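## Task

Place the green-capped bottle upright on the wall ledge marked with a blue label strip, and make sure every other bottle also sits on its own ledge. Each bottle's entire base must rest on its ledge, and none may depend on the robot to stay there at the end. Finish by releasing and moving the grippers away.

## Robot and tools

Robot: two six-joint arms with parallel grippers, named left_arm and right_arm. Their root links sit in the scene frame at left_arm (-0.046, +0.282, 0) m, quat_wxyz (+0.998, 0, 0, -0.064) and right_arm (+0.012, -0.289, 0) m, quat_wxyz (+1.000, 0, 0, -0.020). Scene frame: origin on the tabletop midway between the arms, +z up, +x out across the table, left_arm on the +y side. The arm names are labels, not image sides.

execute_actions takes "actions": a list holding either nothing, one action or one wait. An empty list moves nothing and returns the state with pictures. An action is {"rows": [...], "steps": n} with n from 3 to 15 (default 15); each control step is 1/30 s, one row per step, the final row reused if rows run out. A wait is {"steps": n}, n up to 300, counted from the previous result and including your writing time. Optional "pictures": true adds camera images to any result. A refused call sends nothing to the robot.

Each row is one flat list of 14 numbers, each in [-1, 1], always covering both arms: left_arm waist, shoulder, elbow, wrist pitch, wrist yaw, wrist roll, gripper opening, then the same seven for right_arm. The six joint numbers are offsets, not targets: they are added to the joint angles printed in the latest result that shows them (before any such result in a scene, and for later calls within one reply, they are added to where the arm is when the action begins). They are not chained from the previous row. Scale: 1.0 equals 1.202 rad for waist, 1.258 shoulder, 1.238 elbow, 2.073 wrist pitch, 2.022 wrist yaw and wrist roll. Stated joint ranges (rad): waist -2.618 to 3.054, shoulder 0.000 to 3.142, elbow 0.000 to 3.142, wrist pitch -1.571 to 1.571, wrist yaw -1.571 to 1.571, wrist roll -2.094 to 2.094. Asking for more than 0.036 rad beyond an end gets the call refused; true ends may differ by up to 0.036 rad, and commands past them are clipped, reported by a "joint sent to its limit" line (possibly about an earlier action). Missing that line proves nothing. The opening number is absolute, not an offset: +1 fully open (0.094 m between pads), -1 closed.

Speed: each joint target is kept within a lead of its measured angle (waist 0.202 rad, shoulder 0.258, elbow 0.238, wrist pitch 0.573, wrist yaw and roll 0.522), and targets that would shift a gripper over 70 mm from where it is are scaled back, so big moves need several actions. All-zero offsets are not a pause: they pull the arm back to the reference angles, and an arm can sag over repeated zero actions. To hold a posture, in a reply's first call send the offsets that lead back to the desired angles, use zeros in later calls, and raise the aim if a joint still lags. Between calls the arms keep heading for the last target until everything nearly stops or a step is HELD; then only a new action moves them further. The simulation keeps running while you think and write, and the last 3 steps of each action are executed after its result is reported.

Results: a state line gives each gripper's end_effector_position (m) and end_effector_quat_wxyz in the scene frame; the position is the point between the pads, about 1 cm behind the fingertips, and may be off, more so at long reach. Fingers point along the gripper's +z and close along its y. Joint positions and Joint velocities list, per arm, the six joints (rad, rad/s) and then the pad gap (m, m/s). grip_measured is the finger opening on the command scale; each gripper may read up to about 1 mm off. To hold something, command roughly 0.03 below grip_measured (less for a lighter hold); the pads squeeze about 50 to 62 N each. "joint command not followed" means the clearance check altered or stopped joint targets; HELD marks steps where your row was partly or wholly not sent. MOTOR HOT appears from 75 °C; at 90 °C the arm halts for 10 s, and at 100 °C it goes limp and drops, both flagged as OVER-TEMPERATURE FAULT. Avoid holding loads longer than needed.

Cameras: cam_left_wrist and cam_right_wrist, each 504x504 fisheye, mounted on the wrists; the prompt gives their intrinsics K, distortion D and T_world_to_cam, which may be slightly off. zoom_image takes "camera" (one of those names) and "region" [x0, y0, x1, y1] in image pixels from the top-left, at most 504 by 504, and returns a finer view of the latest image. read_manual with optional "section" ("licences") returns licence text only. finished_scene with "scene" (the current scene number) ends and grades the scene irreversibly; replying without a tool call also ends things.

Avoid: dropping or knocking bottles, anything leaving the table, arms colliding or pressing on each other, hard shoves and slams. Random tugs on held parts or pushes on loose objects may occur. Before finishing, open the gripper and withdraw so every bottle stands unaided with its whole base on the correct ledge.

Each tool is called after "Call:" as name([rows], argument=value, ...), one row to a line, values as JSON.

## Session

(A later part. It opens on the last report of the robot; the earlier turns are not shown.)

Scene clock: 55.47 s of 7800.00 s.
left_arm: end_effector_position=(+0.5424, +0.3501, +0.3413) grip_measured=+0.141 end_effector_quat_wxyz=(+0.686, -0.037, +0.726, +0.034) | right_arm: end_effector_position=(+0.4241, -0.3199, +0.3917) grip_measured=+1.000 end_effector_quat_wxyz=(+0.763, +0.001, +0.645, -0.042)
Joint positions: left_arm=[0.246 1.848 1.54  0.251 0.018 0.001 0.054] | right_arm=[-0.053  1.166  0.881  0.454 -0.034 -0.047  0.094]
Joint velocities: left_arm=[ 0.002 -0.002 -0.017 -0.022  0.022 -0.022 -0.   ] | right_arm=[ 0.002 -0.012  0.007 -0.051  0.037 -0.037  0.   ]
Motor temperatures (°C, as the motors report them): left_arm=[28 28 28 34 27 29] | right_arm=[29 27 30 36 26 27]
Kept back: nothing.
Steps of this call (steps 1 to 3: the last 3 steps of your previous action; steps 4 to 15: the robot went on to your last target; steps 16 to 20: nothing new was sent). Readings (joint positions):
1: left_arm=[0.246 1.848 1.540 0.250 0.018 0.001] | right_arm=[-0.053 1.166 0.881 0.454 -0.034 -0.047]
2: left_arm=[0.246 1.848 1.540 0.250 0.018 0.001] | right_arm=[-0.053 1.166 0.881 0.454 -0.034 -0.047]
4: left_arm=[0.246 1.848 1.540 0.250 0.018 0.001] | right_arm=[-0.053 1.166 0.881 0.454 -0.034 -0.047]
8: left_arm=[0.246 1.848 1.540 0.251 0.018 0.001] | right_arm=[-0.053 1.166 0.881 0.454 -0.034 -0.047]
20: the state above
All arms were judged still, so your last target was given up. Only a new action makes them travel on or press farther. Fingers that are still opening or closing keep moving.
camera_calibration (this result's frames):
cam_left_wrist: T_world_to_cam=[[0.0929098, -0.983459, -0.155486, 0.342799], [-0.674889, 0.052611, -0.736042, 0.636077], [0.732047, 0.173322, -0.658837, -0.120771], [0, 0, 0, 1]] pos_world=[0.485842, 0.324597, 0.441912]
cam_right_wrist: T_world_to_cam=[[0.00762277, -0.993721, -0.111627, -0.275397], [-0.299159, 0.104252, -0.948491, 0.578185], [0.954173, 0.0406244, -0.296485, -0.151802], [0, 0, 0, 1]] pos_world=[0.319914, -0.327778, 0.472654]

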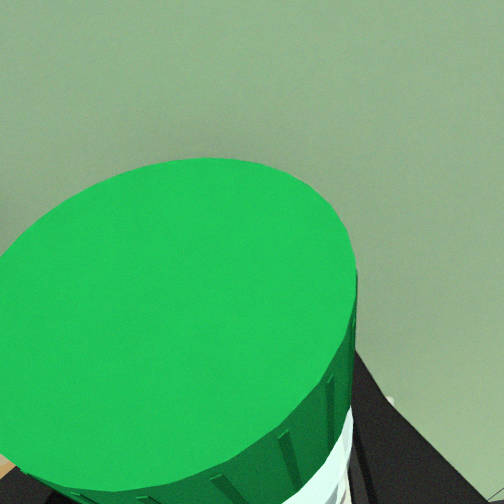

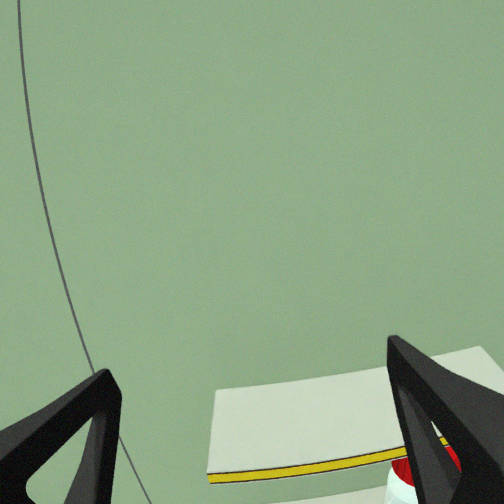

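Call:
execute_actions([
  {"rows":[[0,0,0,0,0,0,0.55,0,0,0,0,0,0,1]],"steps":15},
])

Call:
execute_actions([
  {"rows":[[0,-0.12,-0.12,0,0,0,0.55,0,0,0,0,0,0,1],[0,-0.2,-0.2,-0.02,0,0,0.55,0,0,0,0,0,0,1],[0,-0.3,-0.27,-0.03,0,0,0.55,0,0,0,0,0,0,1],[0,-0.5,-0.33,-0.1,0,0,0.55,0,0,0,0,0,0,1]],"steps":15},
])

Call:
execute_actions([
  {"steps":40},
], pictures=true)

Scene clock: 56.03 s of 7800.00 s.
left_arm: end_effector_position=(+0.5424, +0.3501, +0.3418) grip_measured=+0.548 end_effector_quat_wxyz=(+0.686, -0.037, +0.725, +0.034) | right_arm: end_effector_position=(+0.4241, -0.3199, +0.3917) grip_measured=+1.000 end_effector_quat_wxyz=(+0.763, +0.001, +0.645, -0.042)
Joint positions: left_arm=[0.246 1.848 1.54  0.253 0.018 0.001 0.073] | right_arm=[-0.053  1.166  0.881  0.454 -0.034 -0.047  0.094]
Joint velocities: left_arm=[ 0.002  0.002 -0.002 -0.022  0.022  0.007  0.   ] | right_arm=[-0.012  0.002 -0.002  0.007 -0.022  0.007  0.   ]
Motor temperatures (°C, as the motors report them): left_arm=[28 28 28 34 27 29] | right_arm=[29 27 30 36 26 27]
Steps of this call (steps 1 to 5: nothing new was sent; steps 6 to 17: the first 12 steps of this action). Readings (joint positions):
6: left_arm=[0.246 1.848 1.540 0.252 0.018 0.001] | right_arm=[-0.053 1.166 0.881 0.454 -0.034 -0.047]
7: left_arm=[0.246 1.848 1.540 0.252 0.018 0.001] | right_arm=[-0.053 1.166 0.881 0.454 -0.034 -0.047]
9: left_arm=[0.246 1.848 1.540 0.252 0.018 0.001] | right_arm=[-0.053 1.166 0.881 0.454 -0.034 -0.047]
13: left_arm=[0.246 1.848 1.540 0.253 0.018 0.001] | right_arm=[-0.053 1.166 0.881 0.454 -0.034 -0.047]
17: the state above

Scene clock: 56.53 s of 7800.00 s.
left_arm: end_effector_position=(+0.3757, +0.3288, +0.4133) grip_measured=+0.548 end_effector_quat_wxyz=(+0.714, -0.034, +0.698, +0.033) | right_arm: end_effector_position=(+0.4241, -0.3199, +0.3917) grip_measured=+1.000 end_effector_quat_wxyz=(+0.763, +0.001, +0.645, -0.042)
Joint positions: left_arm=[ 0.244  1.21   1.138  0.095  0.022 -0.002  0.073] | right_arm=[-0.053  1.166  0.881  0.454 -0.034 -0.047  0.094]
Joint velocities: left_arm=[ 0.022 -0.505  0.115  0.198 -0.022 -0.037  0.001] | right_arm=[ 0.002  0.007  0.007  0.037  0.022 -0.066  0.   ]
Motor temperatures (°C, as the motors report them): left_arm=[28 28 28 34 27 29] | right_arm=[29 27 30 36 26 27]
Steps of this call (steps 1 to 3: the last 3 steps of your previous action; steps 4 to 15: the first 12 steps of this action, its rows measured from where the robot was after step 3). Readings (joint positions):
3: left_arm=[0.246 1.848 1.540 0.253 0.018 0.001] | right_arm=[-0.053 1.166 0.881 0.454 -0.034 -0.047]
4: left_arm=[0.246 1.831 1.515 0.264 0.018 0.001] | right_arm=[-0.053 1.166 0.881 0.454 -0.034 -0.047]
5: left_arm=[0.246 1.783 1.445 0.264 0.018 0.001] | right_arm=[-0.053 1.166 0.881 0.454 -0.034 -0.047]
7: left_arm=[0.245 1.638 1.271 0.223 0.023 -0.001] | right_arm=[-0.053 1.166 0.881 0.454 -0.034 -0.047]
11: left_arm=[0.244 1.363 1.130 0.091 0.022 -0.002] | right_arm=[-0.053 1.166 0.881 0.454 -0.034 -0.047]
15: the state above

Scene clock: 57.87 s of 7800.00 s.
left_arm: end_effector_position=(+0.3749, +0.3287, +0.4087) grip_measured=+0.548 end_effector_quat_wxyz=(+0.706, -0.034, +0.707, +0.033) | right_arm: end_effector_position=(+0.4241, -0.3199, +0.3917) grip_measured=+1.000 end_effector_quat_wxyz=(+0.763, +0.001, +0.645, -0.042)
Joint positions: left_arm=[ 0.244  1.208  1.142  0.064  0.022 -0.002  0.073] | right_arm=[-0.053  1.166  0.881  0.454 -0.034 -0.047  0.094]
Joint velocities: left_arm=[-0.012  0.007 -0.007  0.007  0.081 -0.037 -0.   ] | right_arm=[ 0.007  0.002 -0.007  0.051  0.037  0.037  0.   ]
Motor temperatures (°C, as the motors report them): left_arm=[28 28 28 34 27 29] | right_arm=[29 27 30 36 26 27]
Kept back: nothing.
Steps of this call (steps 1 to 3: the last 3 steps of your previous action; steps 4 to 30: the robot went on to your last target; steps 31 to 40: nothing new was sent). Readings (joint positions):
1: left_arm=[0.244 1.199 1.141 0.101 0.022 -0.002] | right_arm=[-0.053 1.166 0.881 0.454 -0.034 -0.047]
2: left_arm=[0.244 1.196 1.142 0.105 0.022 -0.002] | right_arm=[-0.053 1.166 0.881 0.454 -0.034 -0.047]
4: left_arm=[0.244 1.199 1.142 0.094 0.022 -0.002] | right_arm=[-0.053 1.166 0.881 0.454 -0.034 -0.047]
8: left_arm=[0.244 1.208 1.142 0.072 0.022 -0.002] | right_arm=[-0.053 1.166 0.881 0.454 -0.034 -0.047]
40: the state above
All arms were judged still, so your last target was given up. Only a new action makes them travel on or press farther. Fingers that are still opening or closing keep moving.
camera_calibration (this result's frames):
cam_left_wrist: T_world_to_cam=[[0.0959029, -0.983415, -0.153942, 0.346047], [-0.632939, 0.0591139, -0.771942, 0.570593], [0.768239, 0.171467, -0.616772, 0.0197687], [0, 0, 0, 1]] pos_world=[0.312776, 0.303188, 0.505928]
cam_right_wrist: T_world_to_cam=[[0.00762277, -0.993721, -0.111627, -0.275397], [-0.299159, 0.104252, -0.948491, 0.578185], [0.954173, 0.0406244, -0.296485, -0.151802], [0, 0, 0, 1]] pos_world=[0.319914, -0.327778, 0.472654]

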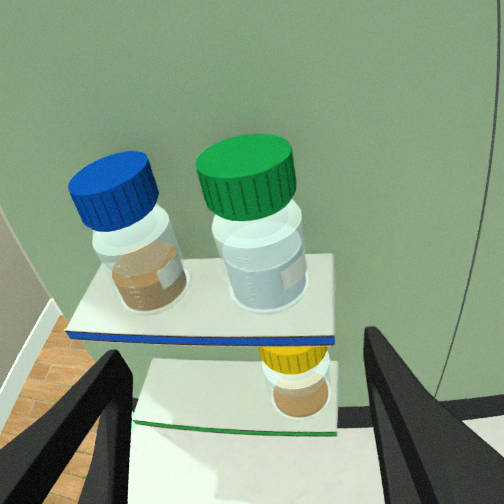

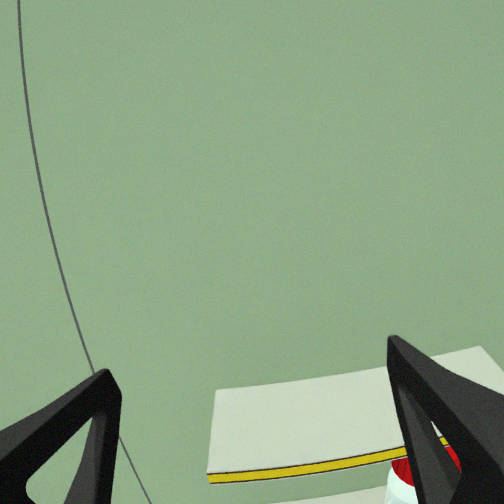

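Call:
finished_scene(scene=1)

The scene is finished: the task was done.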